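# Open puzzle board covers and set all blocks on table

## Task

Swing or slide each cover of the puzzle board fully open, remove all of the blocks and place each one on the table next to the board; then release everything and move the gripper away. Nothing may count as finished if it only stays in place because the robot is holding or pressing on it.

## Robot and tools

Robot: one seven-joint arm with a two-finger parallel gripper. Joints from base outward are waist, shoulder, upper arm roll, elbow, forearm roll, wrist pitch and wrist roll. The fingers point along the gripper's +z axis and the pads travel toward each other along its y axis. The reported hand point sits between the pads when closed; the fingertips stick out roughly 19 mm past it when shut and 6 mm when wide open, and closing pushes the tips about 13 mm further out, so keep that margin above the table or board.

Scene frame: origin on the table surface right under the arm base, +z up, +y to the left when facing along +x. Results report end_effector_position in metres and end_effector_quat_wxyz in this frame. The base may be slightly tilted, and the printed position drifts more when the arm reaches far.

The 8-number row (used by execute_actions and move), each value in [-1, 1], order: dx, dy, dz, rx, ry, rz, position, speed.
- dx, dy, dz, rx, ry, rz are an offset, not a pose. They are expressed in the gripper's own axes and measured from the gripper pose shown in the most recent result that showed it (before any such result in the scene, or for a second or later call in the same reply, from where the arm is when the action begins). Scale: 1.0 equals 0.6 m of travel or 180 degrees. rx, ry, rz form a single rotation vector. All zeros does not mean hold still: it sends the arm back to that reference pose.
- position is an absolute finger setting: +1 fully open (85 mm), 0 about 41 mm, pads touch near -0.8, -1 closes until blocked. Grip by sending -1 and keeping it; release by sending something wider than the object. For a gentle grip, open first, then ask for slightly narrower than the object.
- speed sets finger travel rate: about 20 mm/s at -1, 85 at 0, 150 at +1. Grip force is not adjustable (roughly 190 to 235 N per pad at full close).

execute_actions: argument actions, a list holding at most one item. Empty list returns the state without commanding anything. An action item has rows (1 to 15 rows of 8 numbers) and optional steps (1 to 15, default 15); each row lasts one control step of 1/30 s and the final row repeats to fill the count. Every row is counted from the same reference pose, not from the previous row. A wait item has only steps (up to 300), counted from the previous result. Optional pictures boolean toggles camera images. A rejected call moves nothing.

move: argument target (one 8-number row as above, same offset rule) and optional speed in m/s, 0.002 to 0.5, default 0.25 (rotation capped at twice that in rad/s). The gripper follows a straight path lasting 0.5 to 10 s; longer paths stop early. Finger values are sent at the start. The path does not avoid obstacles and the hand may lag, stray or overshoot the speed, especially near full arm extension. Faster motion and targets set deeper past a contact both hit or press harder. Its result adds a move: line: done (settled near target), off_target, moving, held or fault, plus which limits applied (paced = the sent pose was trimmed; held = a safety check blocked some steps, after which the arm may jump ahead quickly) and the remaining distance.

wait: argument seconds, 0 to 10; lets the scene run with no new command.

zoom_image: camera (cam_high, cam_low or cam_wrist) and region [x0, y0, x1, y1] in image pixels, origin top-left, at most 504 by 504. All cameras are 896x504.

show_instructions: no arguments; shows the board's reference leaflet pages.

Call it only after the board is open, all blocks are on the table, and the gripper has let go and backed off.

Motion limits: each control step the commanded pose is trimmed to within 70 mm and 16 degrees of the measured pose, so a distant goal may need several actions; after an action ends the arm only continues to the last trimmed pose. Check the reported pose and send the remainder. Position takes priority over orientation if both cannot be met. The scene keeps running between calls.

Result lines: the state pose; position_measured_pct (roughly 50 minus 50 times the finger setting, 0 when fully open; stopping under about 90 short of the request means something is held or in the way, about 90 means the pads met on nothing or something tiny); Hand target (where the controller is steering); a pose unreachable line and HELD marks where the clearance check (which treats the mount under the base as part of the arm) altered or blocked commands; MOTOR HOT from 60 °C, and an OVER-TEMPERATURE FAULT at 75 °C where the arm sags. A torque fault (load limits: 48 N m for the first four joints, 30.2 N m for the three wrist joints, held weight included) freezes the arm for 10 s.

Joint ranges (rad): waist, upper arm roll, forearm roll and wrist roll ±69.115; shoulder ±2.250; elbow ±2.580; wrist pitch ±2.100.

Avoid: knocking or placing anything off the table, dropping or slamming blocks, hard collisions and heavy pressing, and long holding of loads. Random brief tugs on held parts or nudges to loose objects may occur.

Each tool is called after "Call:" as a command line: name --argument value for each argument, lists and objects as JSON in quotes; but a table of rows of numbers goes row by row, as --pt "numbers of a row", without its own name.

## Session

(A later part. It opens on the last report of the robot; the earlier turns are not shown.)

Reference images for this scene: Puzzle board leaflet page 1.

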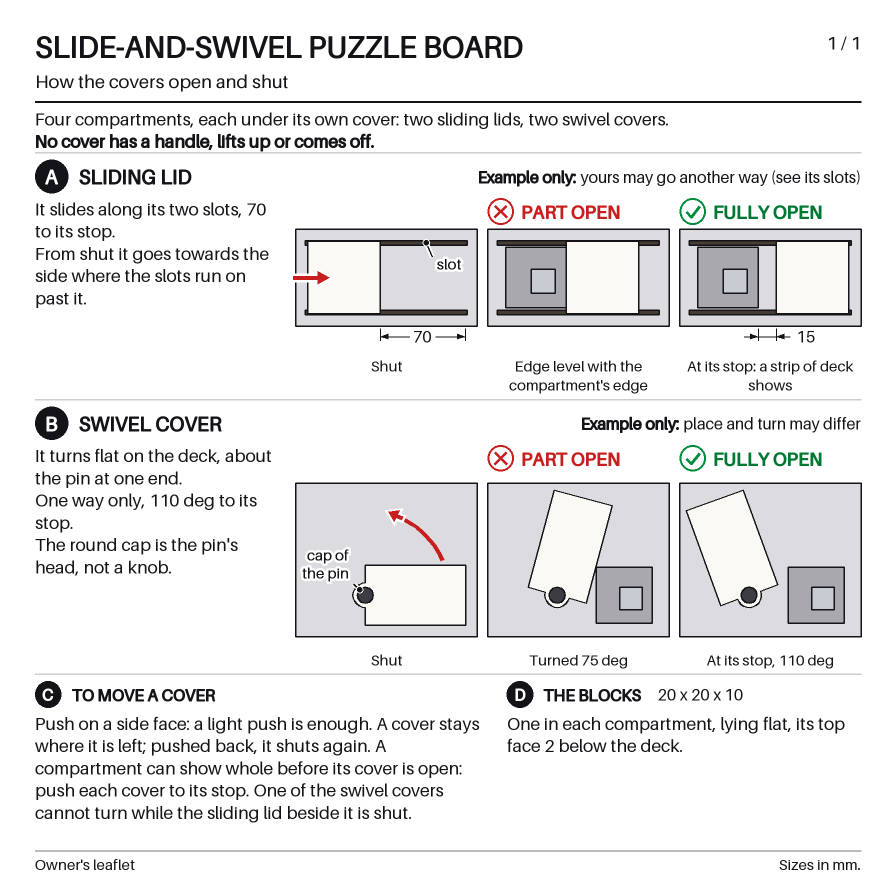

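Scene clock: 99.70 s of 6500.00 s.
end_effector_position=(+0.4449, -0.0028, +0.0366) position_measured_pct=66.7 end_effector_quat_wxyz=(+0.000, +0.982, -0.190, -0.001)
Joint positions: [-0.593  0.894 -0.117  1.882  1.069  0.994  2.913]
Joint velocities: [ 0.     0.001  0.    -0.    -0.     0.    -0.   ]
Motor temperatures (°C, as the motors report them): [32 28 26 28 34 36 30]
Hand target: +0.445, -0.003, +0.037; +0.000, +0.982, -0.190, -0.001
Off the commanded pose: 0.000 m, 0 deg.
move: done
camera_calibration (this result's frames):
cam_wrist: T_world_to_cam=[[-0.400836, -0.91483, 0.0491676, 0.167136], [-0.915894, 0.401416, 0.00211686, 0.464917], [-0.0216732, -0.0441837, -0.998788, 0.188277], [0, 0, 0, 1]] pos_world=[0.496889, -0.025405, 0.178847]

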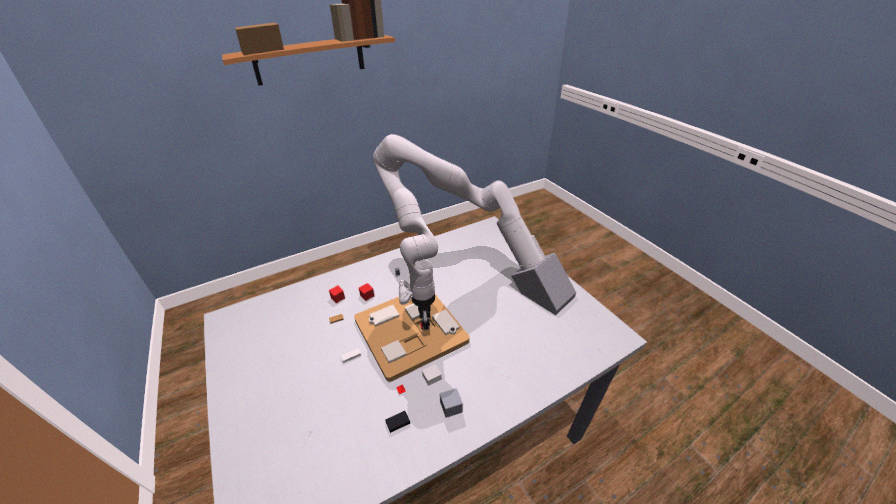

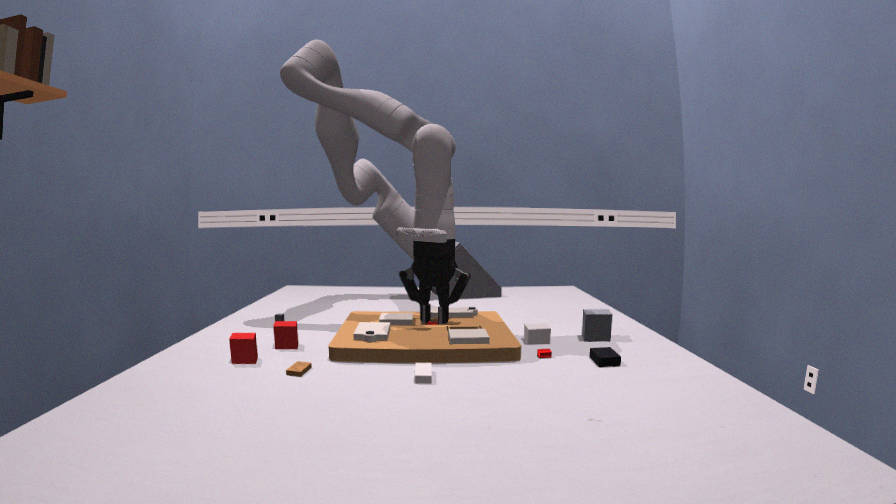

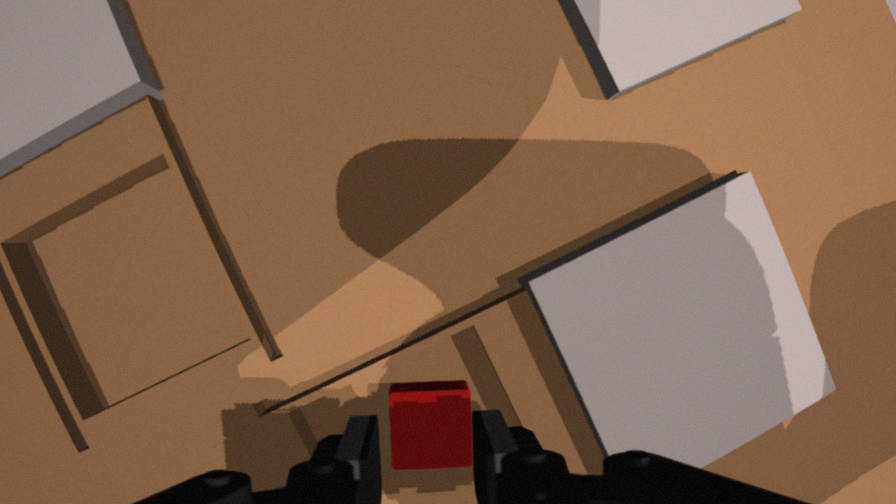

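Call:
execute_actions --actions '[]'

Call:
move --target '[0,0,0,0,0,0,-0.5,-0.5]'

Call:
move --target '[0,0,-0.07,0,0,0.364,-0.5,-0.5]'

Scene clock: 118.80 s of 6500.00 s.
end_effector_position=(+0.4448, -0.0027, +0.0365) position_measured_pct=66.7 end_effector_quat_wxyz=(+0.000, +0.982, -0.190, -0.001)
Joint positions: [-0.593  0.894 -0.117  1.882  1.069  0.994  2.913]
Joint velocities: [ 0.  0. -0.  0.  0. -0.  0.]
Motor temperatures (°C, as the motors report them): [32 28 26 28 34 36 30]
Hand target: +0.445, -0.003, +0.037; +0.000, +0.982, -0.190, -0.001
Off the commanded pose: 0.000 m, 0 deg.
Steps of this call (steps 1 to 90: nothing new was sent; then 16.10 s passed at rest). Readings (end_effector_position | what the end effector reports):
1: (+0.4449, -0.0028, +0.0366) | position_measured_pct=66.7
2: (+0.4449, -0.0027, +0.0366) | position_measured_pct=66.7
4: (+0.4449, -0.0027, +0.0365) | position_measured_pct=66.7
8: (+0.4448, -0.0027, +0.0365) | position_measured_pct=66.7
90: the state above
camera_calibration (this result's frames):
cam_wrist: T_world_to_cam=[[-0.400797, -0.914843, 0.0492395, 0.167109], [-0.915908, 0.401382, 0.00219108, 0.464888], [-0.0217683, -0.0442206, -0.998785, 0.188271], [0, 0, 0, 1]] pos_world=[0.49687, -0.0253934, 0.178795]

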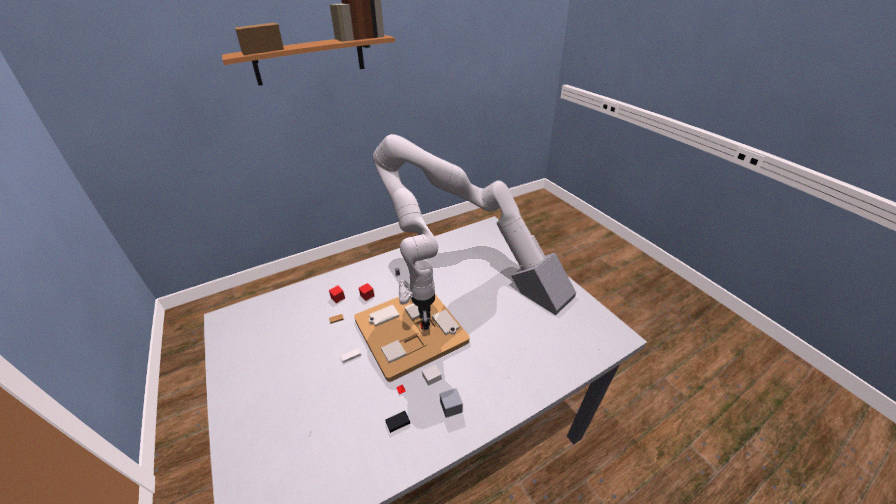

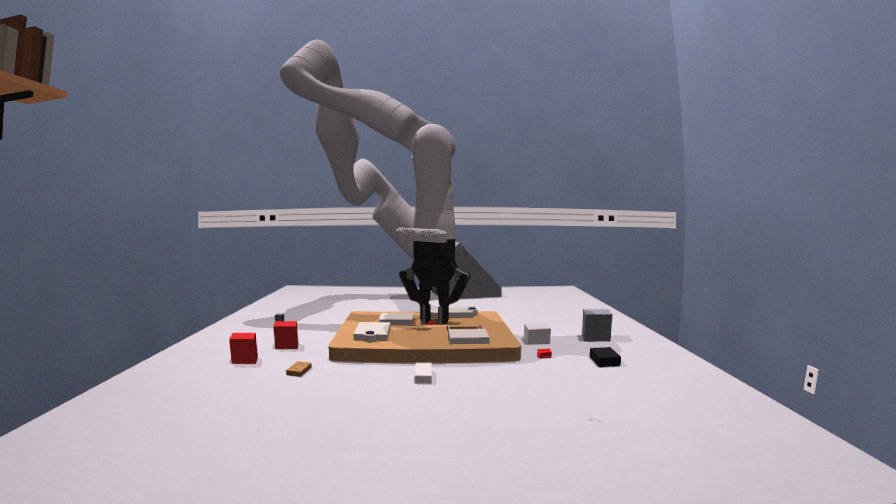

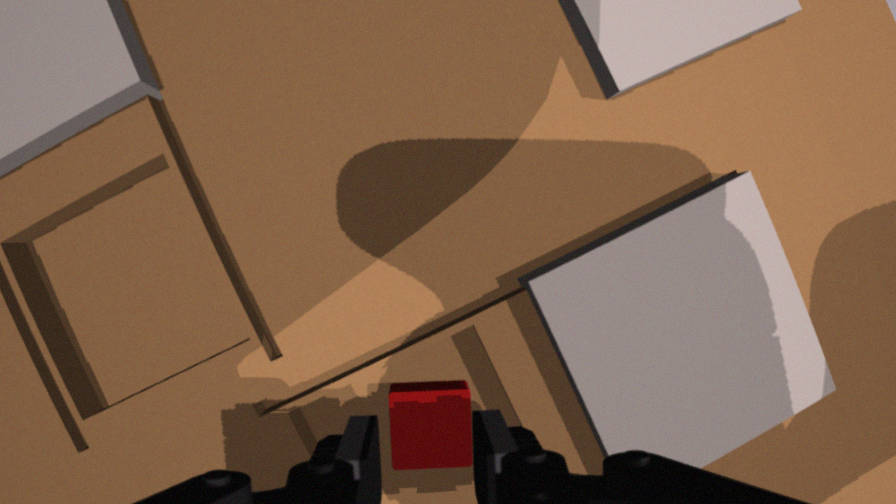

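Scene clock: 119.30 s of 6500.00 s.
end_effector_position=(+0.4449, -0.0027, +0.0367) position_measured_pct=73.0 end_effector_quat_wxyz=(+0.000, +0.982, -0.190, -0.001)
Joint positions: [-0.593  0.894 -0.117  1.882  1.069  0.994  2.913]
Joint velocities: [-0.001  0.001  0.    -0.001  0.     0.    -0.   ]
Motor temperatures (°C, as the motors report them): [32 28 26 28 34 36 30]
Hand target: +0.445, -0.003, +0.037; +0.000, +0.982, -0.190, -0.001
Off the commanded pose: 0.000 m, 0 deg.
move: done
camera_calibration (this result's frames):
cam_wrist: T_world_to_cam=[[-0.400799, -0.914856, 0.0489827, 0.167198], [-0.915913, 0.401371, 0.00203242, 0.464926], [-0.0215196, -0.0440493, -0.998798, 0.18832], [0, 0, 0, 1]] pos_world=[0.496897, -0.0253505, 0.178959]

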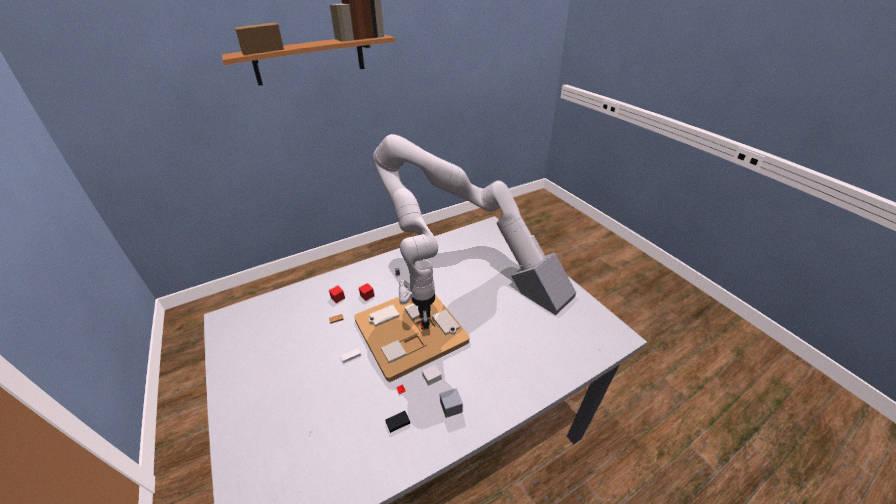

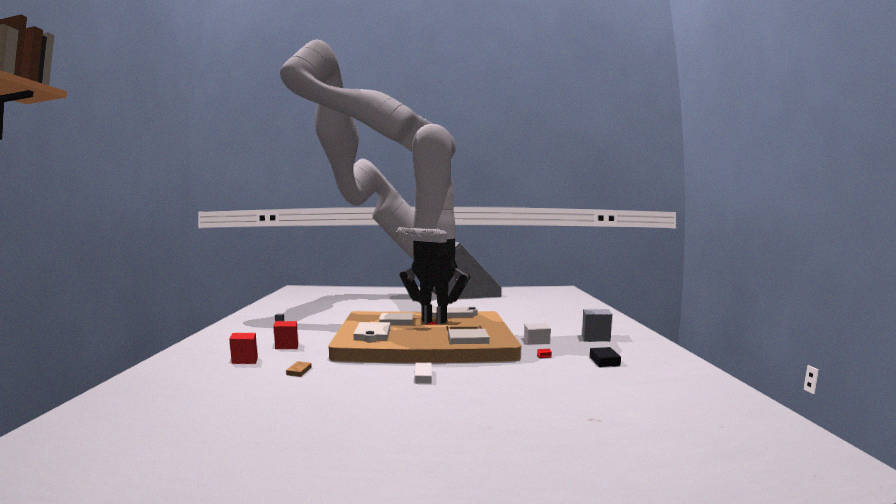

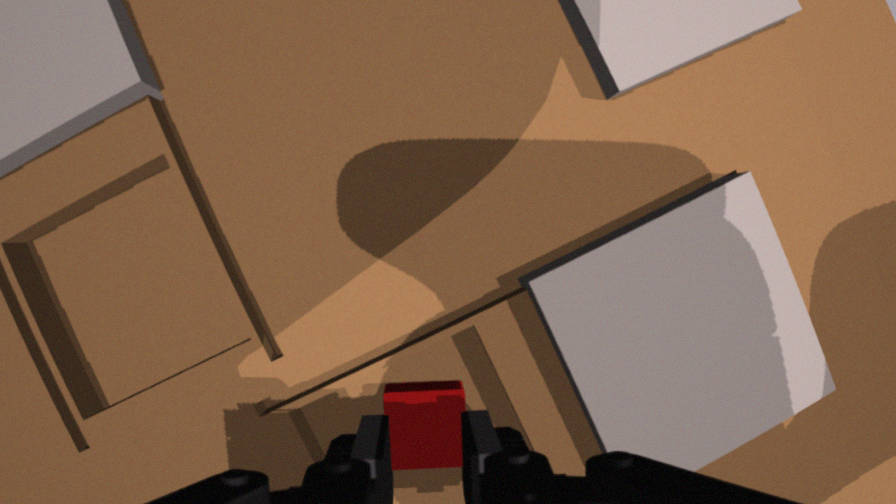

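Scene clock: 121.93 s of 6500.00 s.
end_effector_position=(+0.4448, -0.0027, +0.0786) position_measured_pct=73.0 end_effector_quat_wxyz=(+0.001, +0.723, -0.691, -0.001)
Joint positions: [-0.77   0.831  0.052  1.865  0.877  0.96   1.906]
Joint velocities: [-0.003 -0.001 -0.002 -0.     0.001  0.001 -0.001]
Motor temperatures (°C, as the motors report them): [32 28 26 28 34 36 30]
Hand target: +0.445, -0.003, +0.079; +0.001, +0.723, -0.691, -0.001
Off the commanded pose: 0.000 m, 0 deg.
move: done
camera_calibration (this result's frames):
cam_wrist: T_world_to_cam=[[-0.998609, -0.0142783, 0.0507569, 0.433327], [-0.0142625, 0.999898, 0.000673194, 0.0654211], [-0.0507614, -0.0000516626, -0.998711, 0.243267], [0, 0, 0, 1]] pos_world=[0.446006, -0.0592147, 0.220915]

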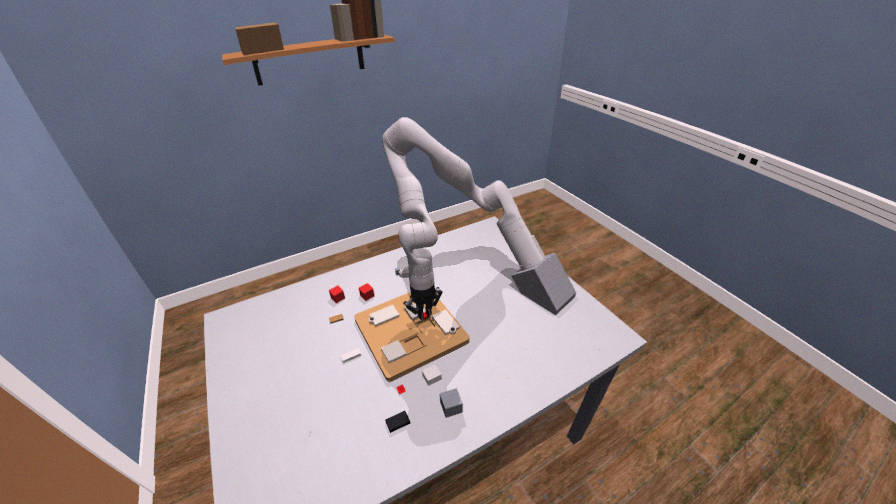

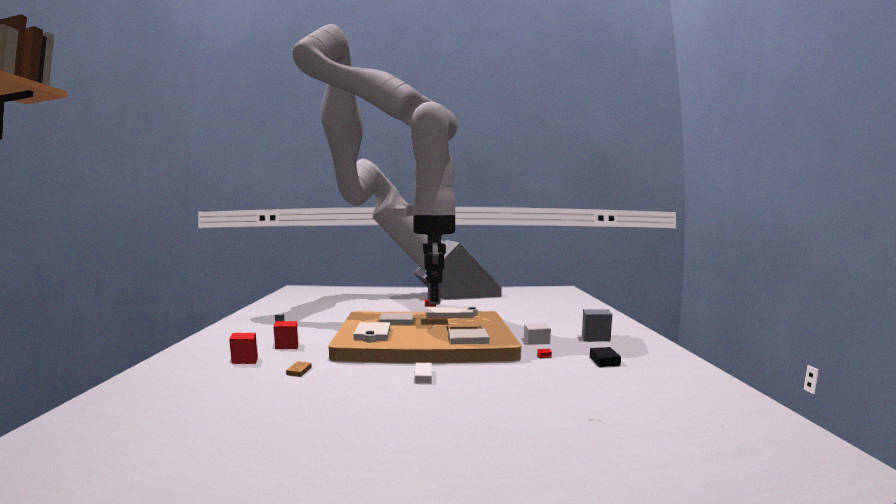

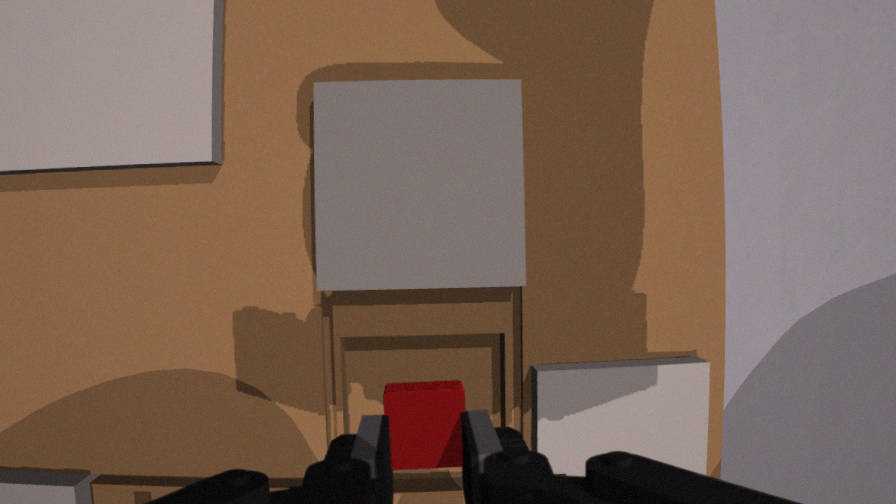

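Call:
move --target '[-0.31,0,0,0,0,0,-0.5,-0.5]'

Call:
move --target '[0,0,0.084,0,0,0,-0.5,-0.5]' --speed 0.1

Call:
move --target '[0,0,0.005,0,0,0,-0.5,-0.5]' --speed 0.01

Call:
move --target '[0,0,0,0,0,0,-0.25,0]'

Call:
move --target '[0,0,-0.085,0,0,0,-0.25,0]'

Call:
move --target '[0.12,0.08,0,0,0,0,-1,0]'

Scene clock: 133.30 s of 6500.00 s.
end_effector_position=(+0.4370, +0.1830, +0.0792) position_measured_pct=73.0 end_effector_quat_wxyz=(+0.000, +0.723, -0.691, -0.001)
Joint positions: [-0.932  1.191 -0.023  1.486  0.769  1.079  1.809]
Joint velocities: [-0.002  0.011 -0.    -0.003  0.     0.001 -0.   ]
Motor temperatures (°C, as the motors report them): [32 28 26 28 34 36 30]
Hand target: +0.437, +0.183, +0.079; +0.001, +0.723, -0.691, -0.001
Off the commanded pose: 0.001 m, 0 deg.
After step 140, 5.50 s passed at rest.
move: done
camera_calibration (this result's frames):
cam_wrist: T_world_to_cam=[[-0.998611, -0.0136479, 0.0508891, 0.428032], [-0.0135812, 0.999906, 0.00165571, -0.120773], [-0.050907, 0.000962274, -0.998703, 0.243371], [0, 0, 0, 1]] pos_world=[0.438187, 0.126369, 0.221473]

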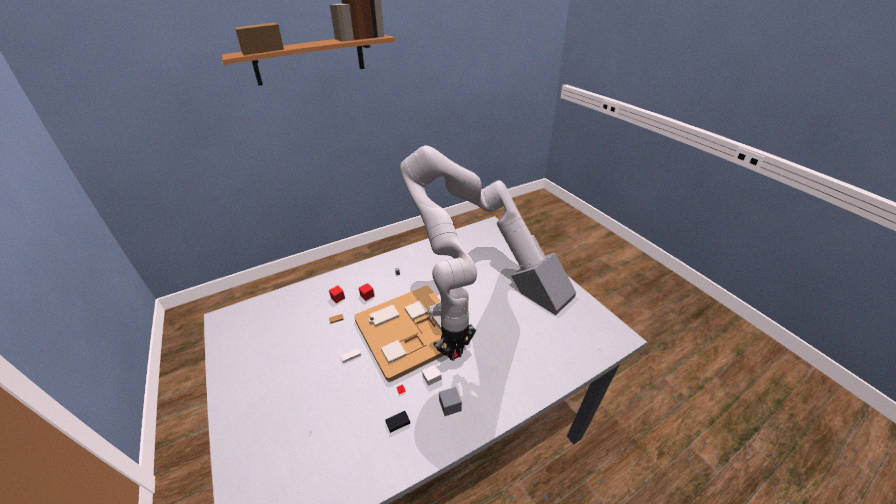

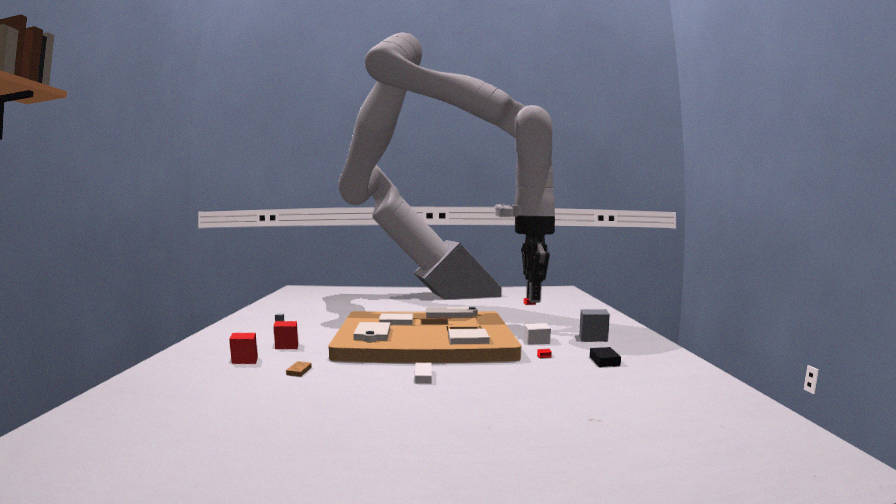

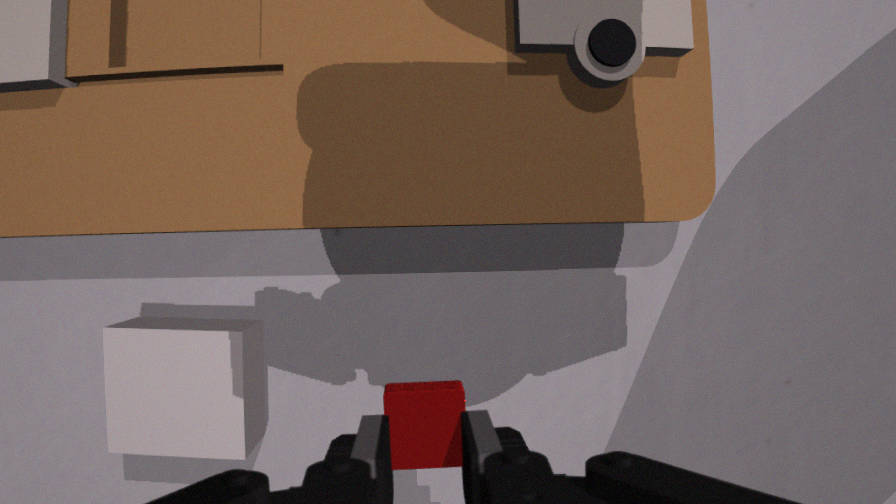

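Scene clock: 134.13 s of 6500.00 s.
end_effector_position=(+0.4371, +0.1831, +0.0289) position_measured_pct=73.0 end_effector_quat_wxyz=(+0.000, +0.723, -0.691, -0.001)
Joint positions: [-0.893  1.255  0.009  1.51   0.82   0.983  1.775]
Joint velocities: [ 0.001  0.003  0.    -0.001 -0.002  0.     0.   ]
Motor temperatures (°C, as the motors report them): [32 28 26 28 34 36 30]
Hand target: +0.437, +0.183, +0.029; +0.000, +0.723, -0.691, -0.001
Off the commanded pose: 0.000 m, 0 deg.
move: done
camera_calibration (this result's frames):
cam_wrist: T_world_to_cam=[[-0.998633, -0.0134677, 0.0505106, 0.430634], [-0.0133952, 0.999909, 0.00177342, -0.120871], [-0.0505298, 0.00109439, -0.998722, 0.192993], [0, 0, 0, 1]] pos_world=[0.438178, 0.126448, 0.171209]

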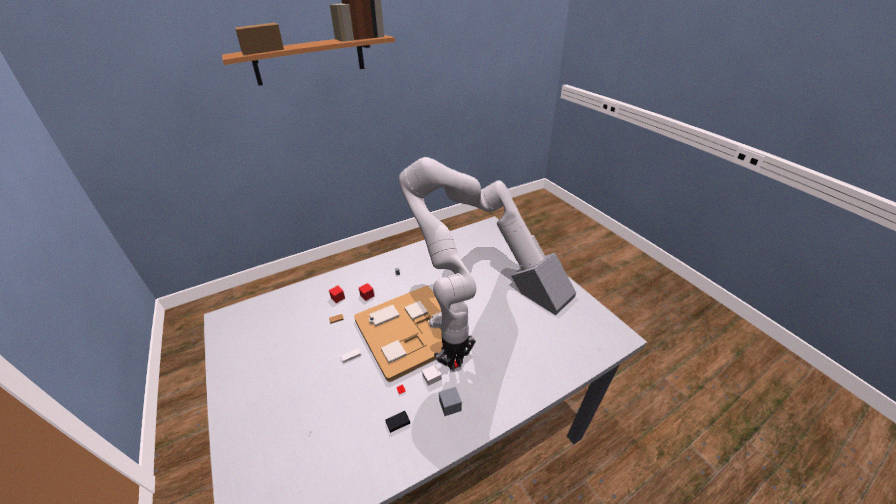

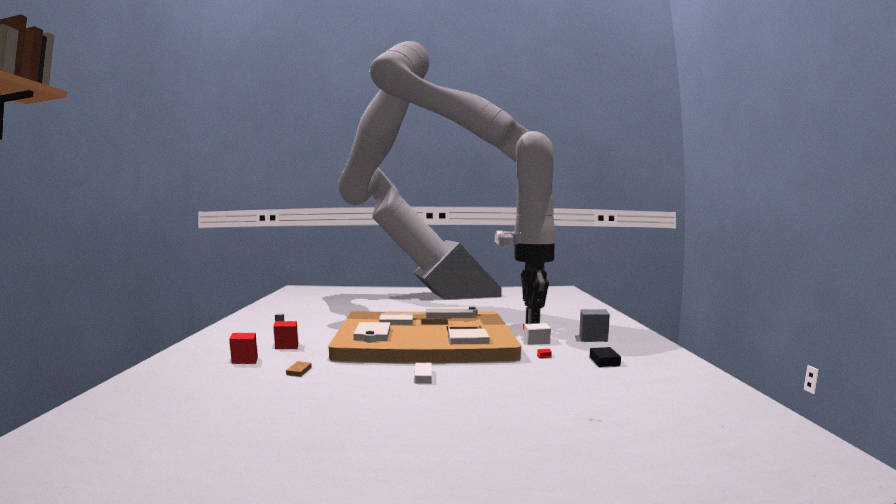

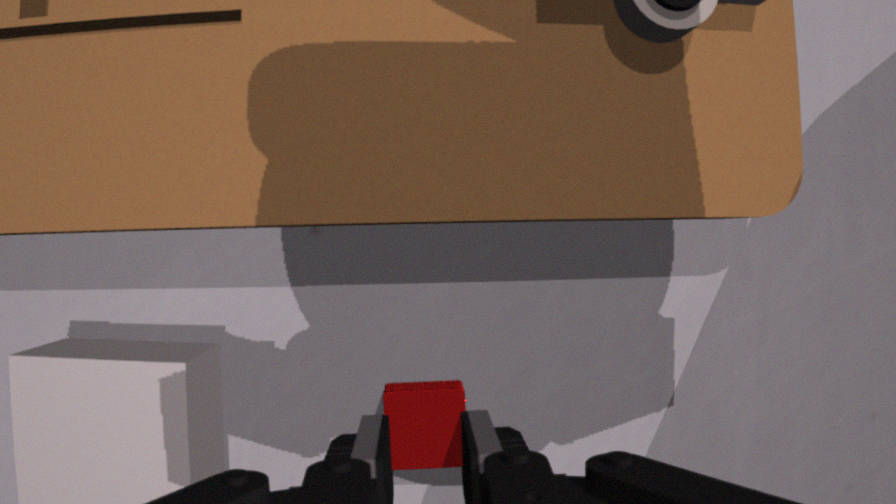

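Scene clock: 134.83 s of 6500.00 s.
end_effector_position=(+0.4371, +0.1831, +0.0259) position_measured_pct=73.0 end_effector_quat_wxyz=(+0.000, +0.723, -0.691, -0.001)
Joint positions: [-0.891  1.259  0.011  1.511  0.823  0.977  1.773]
Joint velocities: [-0.     0.    -0.     0.    -0.001  0.    -0.   ]
Motor temperatures (°C, as the motors report them): [32 28 26 28 34 36 30]
Hand target: +0.437, +0.183, +0.026; +0.000, +0.723, -0.691, -0.001
Off the commanded pose: 0.000 m, 0 deg.
move: done
camera_calibration (this result's frames):
cam_wrist: T_world_to_cam=[[-0.998635, -0.013448, 0.0504689, 0.430797], [-0.0133746, 0.999909, 0.00179218, -0.12088], [-0.0504884, 0.00111473, -0.998724, 0.189996], [0, 0, 0, 1]] pos_world=[0.438185, 0.126451, 0.168228]

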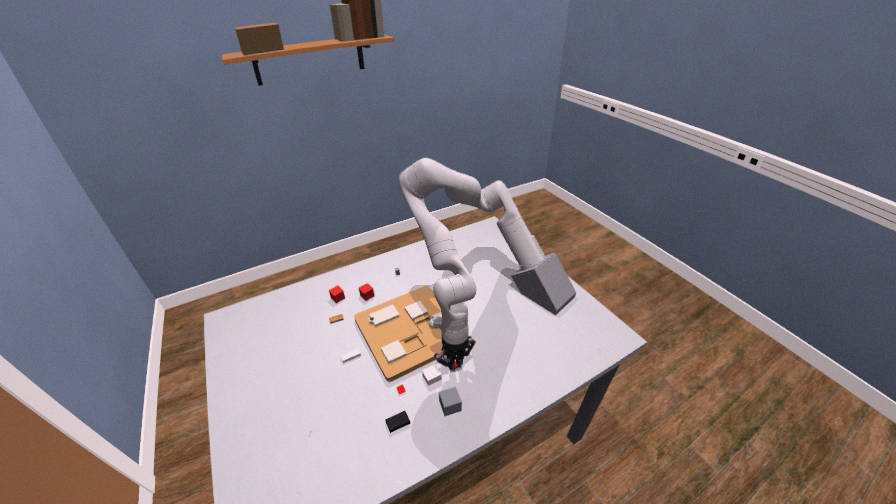

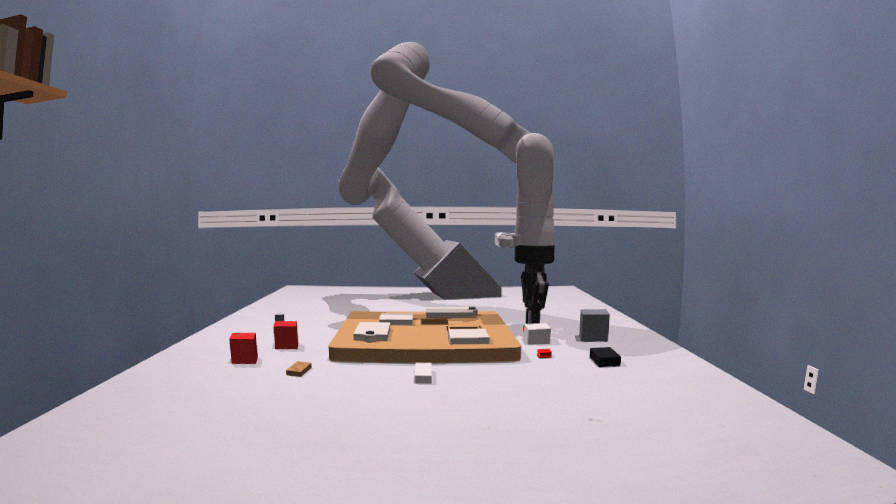

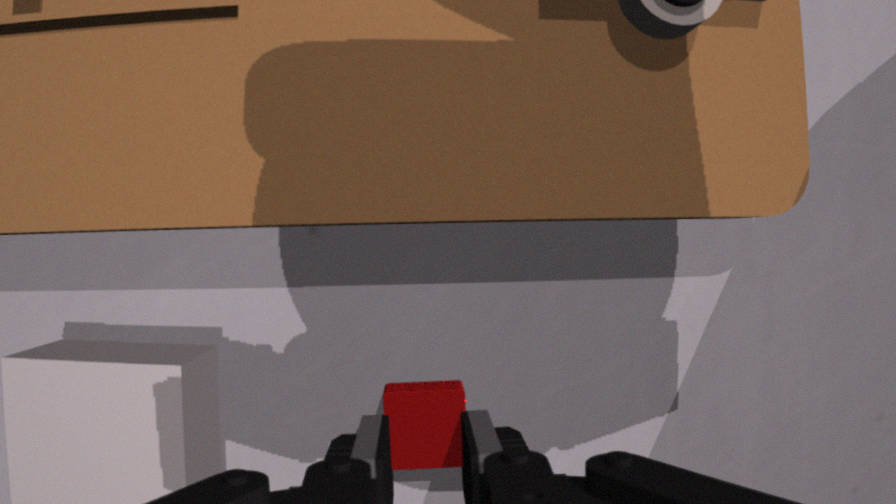

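Scene clock: 135.33 s of 6500.00 s.
end_effector_position=(+0.4371, +0.1831, +0.0259) position_measured_pct=62.3 end_effector_quat_wxyz=(+0.000, +0.723, -0.691, -0.001)
Joint positions: [-0.891  1.259  0.011  1.511  0.823  0.977  1.773]
Joint velocities: [ 0.     0.     0.001  0.001 -0.001 -0.     0.   ]
Motor temperatures (°C, as the motors report them): [32 28 26 28 34 36 30]
Hand target: +0.437, +0.183, +0.026; +0.000, +0.723, -0.691, -0.001
Off the commanded pose: 0.000 m, 0 deg.
move: done
camera_calibration (this result's frames):
cam_wrist: T_world_to_cam=[[-0.998635, -0.0134457, 0.0504657, 0.430799], [-0.0133721, 0.999909, 0.0017956, -0.120882], [-0.0504852, 0.00111832, -0.998724, 0.189995], [0, 0, 0, 1]] pos_world=[0.438186, 0.126451, 0.168229]

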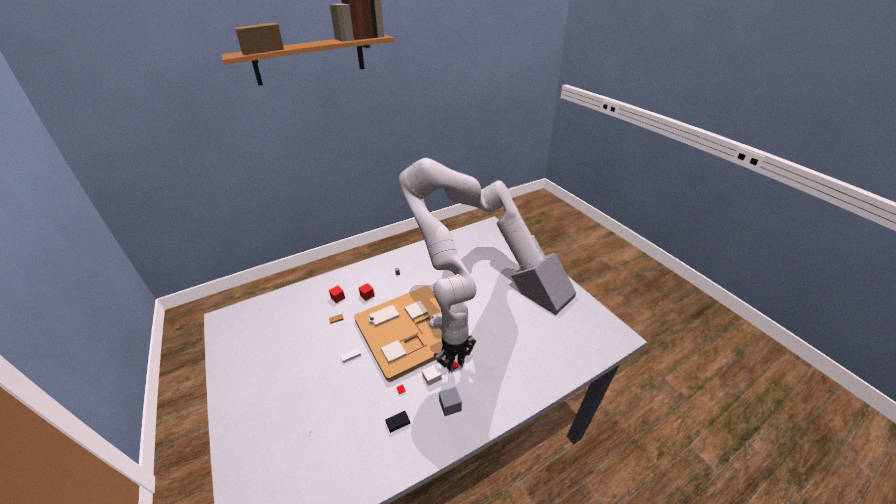

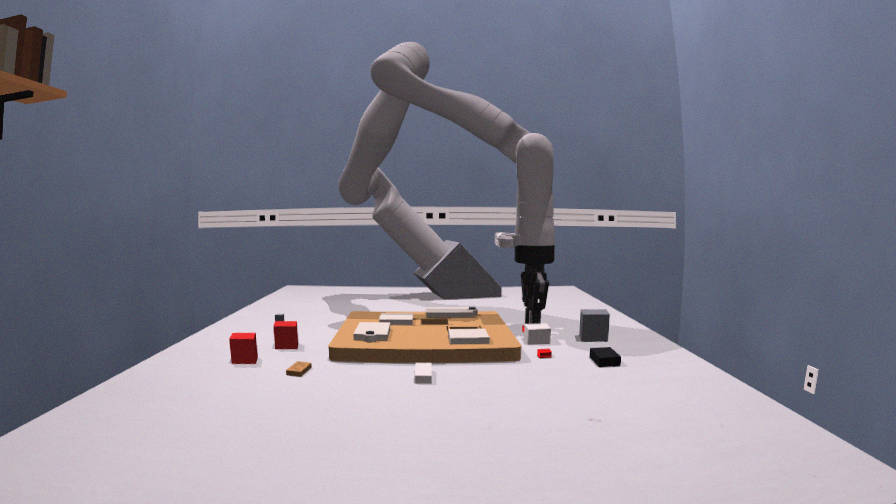

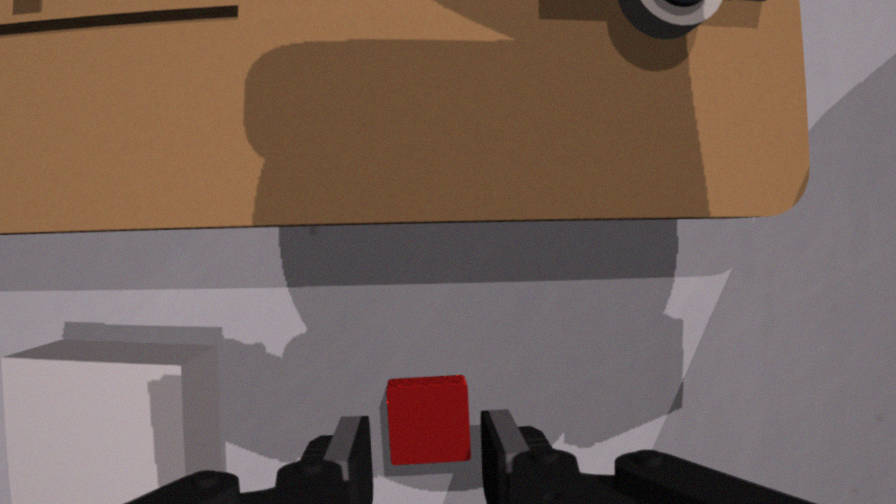

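Scene clock: 136.07 s of 6500.00 s.
end_effector_position=(+0.4370, +0.1830, +0.0768) position_measured_pct=62.3 end_effector_quat_wxyz=(+0.000, +0.723, -0.691, -0.001)
Joint positions: [-0.931  1.194 -0.021  1.488  0.771  1.074  1.807]
Joint velocities: [-0.001 -0.004 -0.001 -0.001  0.     0.002 -0.   ]
Motor temperatures (°C, as the motors report them): [32 28 26 28 34 36 30]
Hand target: +0.437, +0.183, +0.077; +0.000, +0.723, -0.691, -0.001
Off the commanded pose: 0.000 m, 0 deg.
move: done
camera_calibration (this result's frames):
cam_wrist: T_world_to_cam=[[-0.998611, -0.0136146, 0.0508933, 0.428155], [-0.0135486, 0.999907, 0.0016402, -0.12077], [-0.0509109, 0.000948388, -0.998703, 0.240965], [0, 0, 0, 1]] pos_world=[0.438192, 0.126359, 0.219061]

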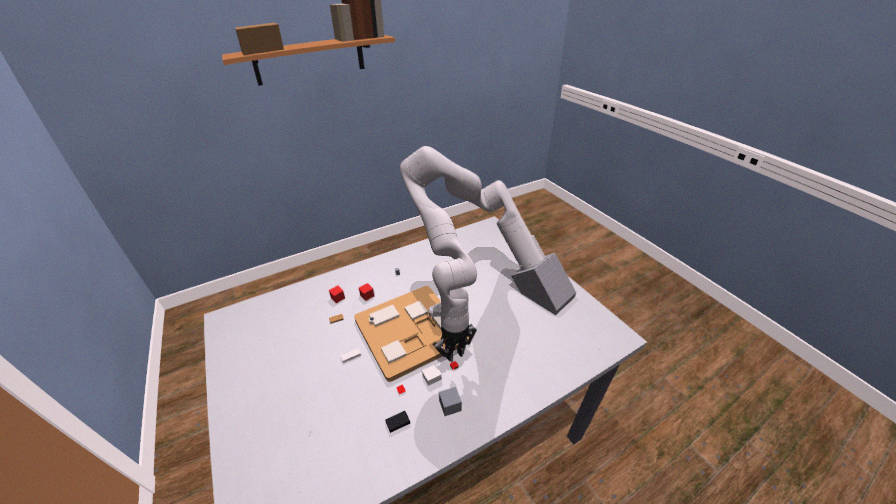

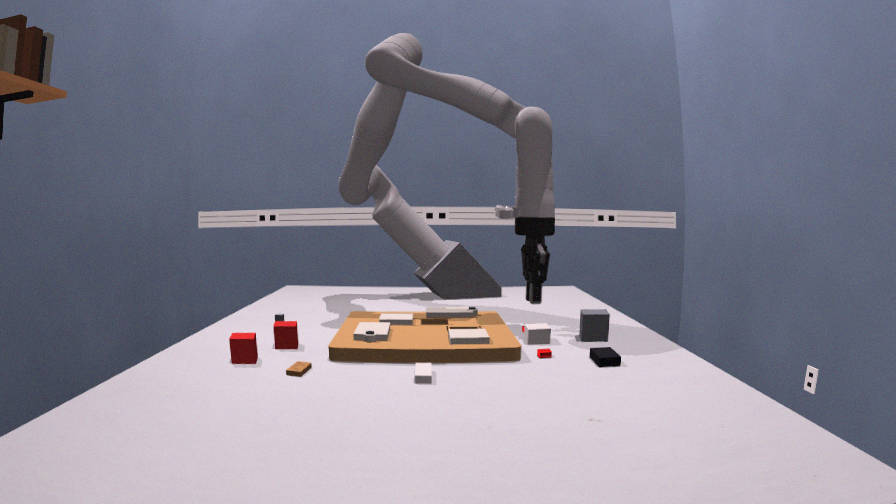

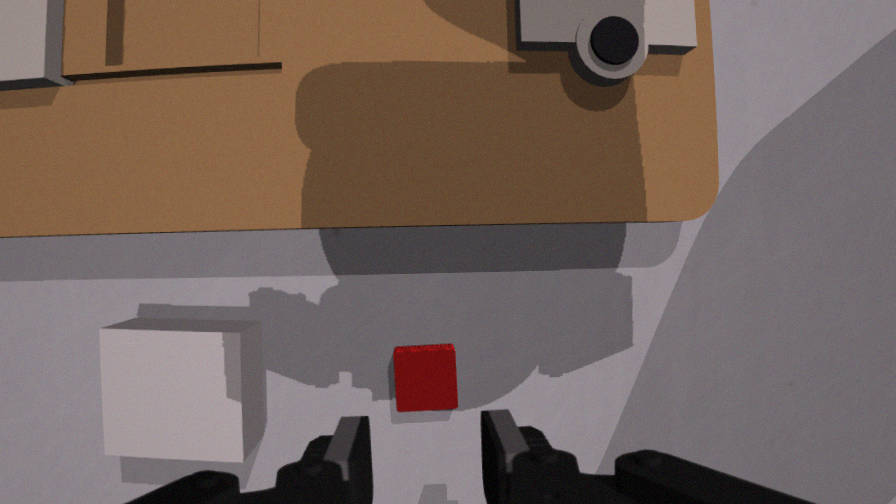

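Scene clock: 136.90 s of 6500.00 s.
end_effector_position=(+0.3920, +0.1092, +0.0763) position_measured_pct=91.7 end_effector_quat_wxyz=(+0.001, +0.723, -0.691, -0.001)
Joint positions: [-0.932  1.035  0.004  1.804  0.83   0.947  1.694]
Joint velocities: [-0.002 -0.011 -0.001  0.003  0.001 -0.001 -0.001]
Motor temperatures (°C, as the motors report them): [32 28 26 28 34 36 30]
Hand target: +0.392, +0.109, +0.077; +0.000, +0.723, -0.691, -0.001
Off the commanded pose: 0.001 m, 0 deg.
move: done
camera_calibration (this result's frames):
cam_wrist: T_world_to_cam=[[-0.998591, -0.0140291, 0.0511757, 0.382177], [-0.0140045, 0.999902, 0.000839739, -0.0472953], [-0.0511824, 0.000121865, -0.998689, 0.238435], [0, 0, 0, 1]] pos_world=[0.393179, 0.0526232, 0.218604]

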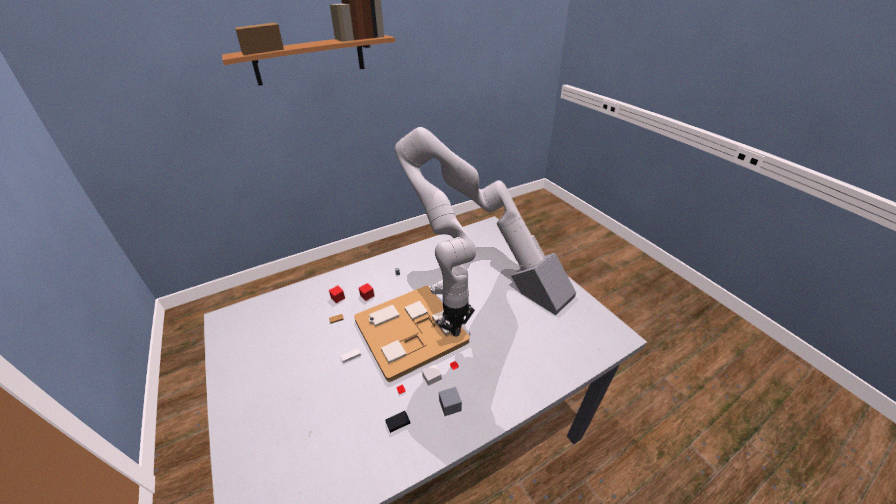

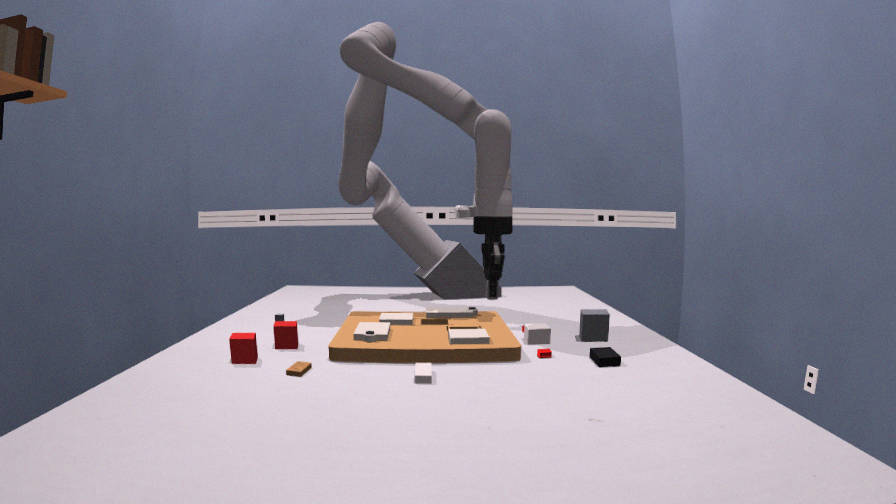

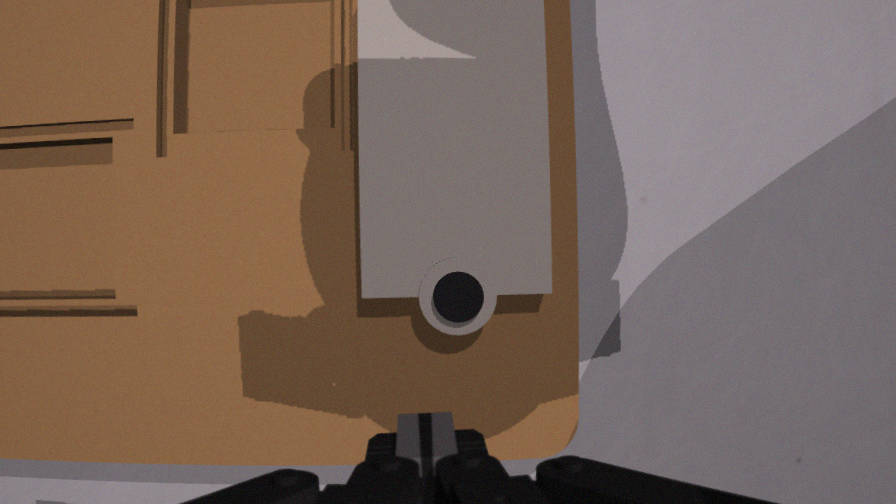

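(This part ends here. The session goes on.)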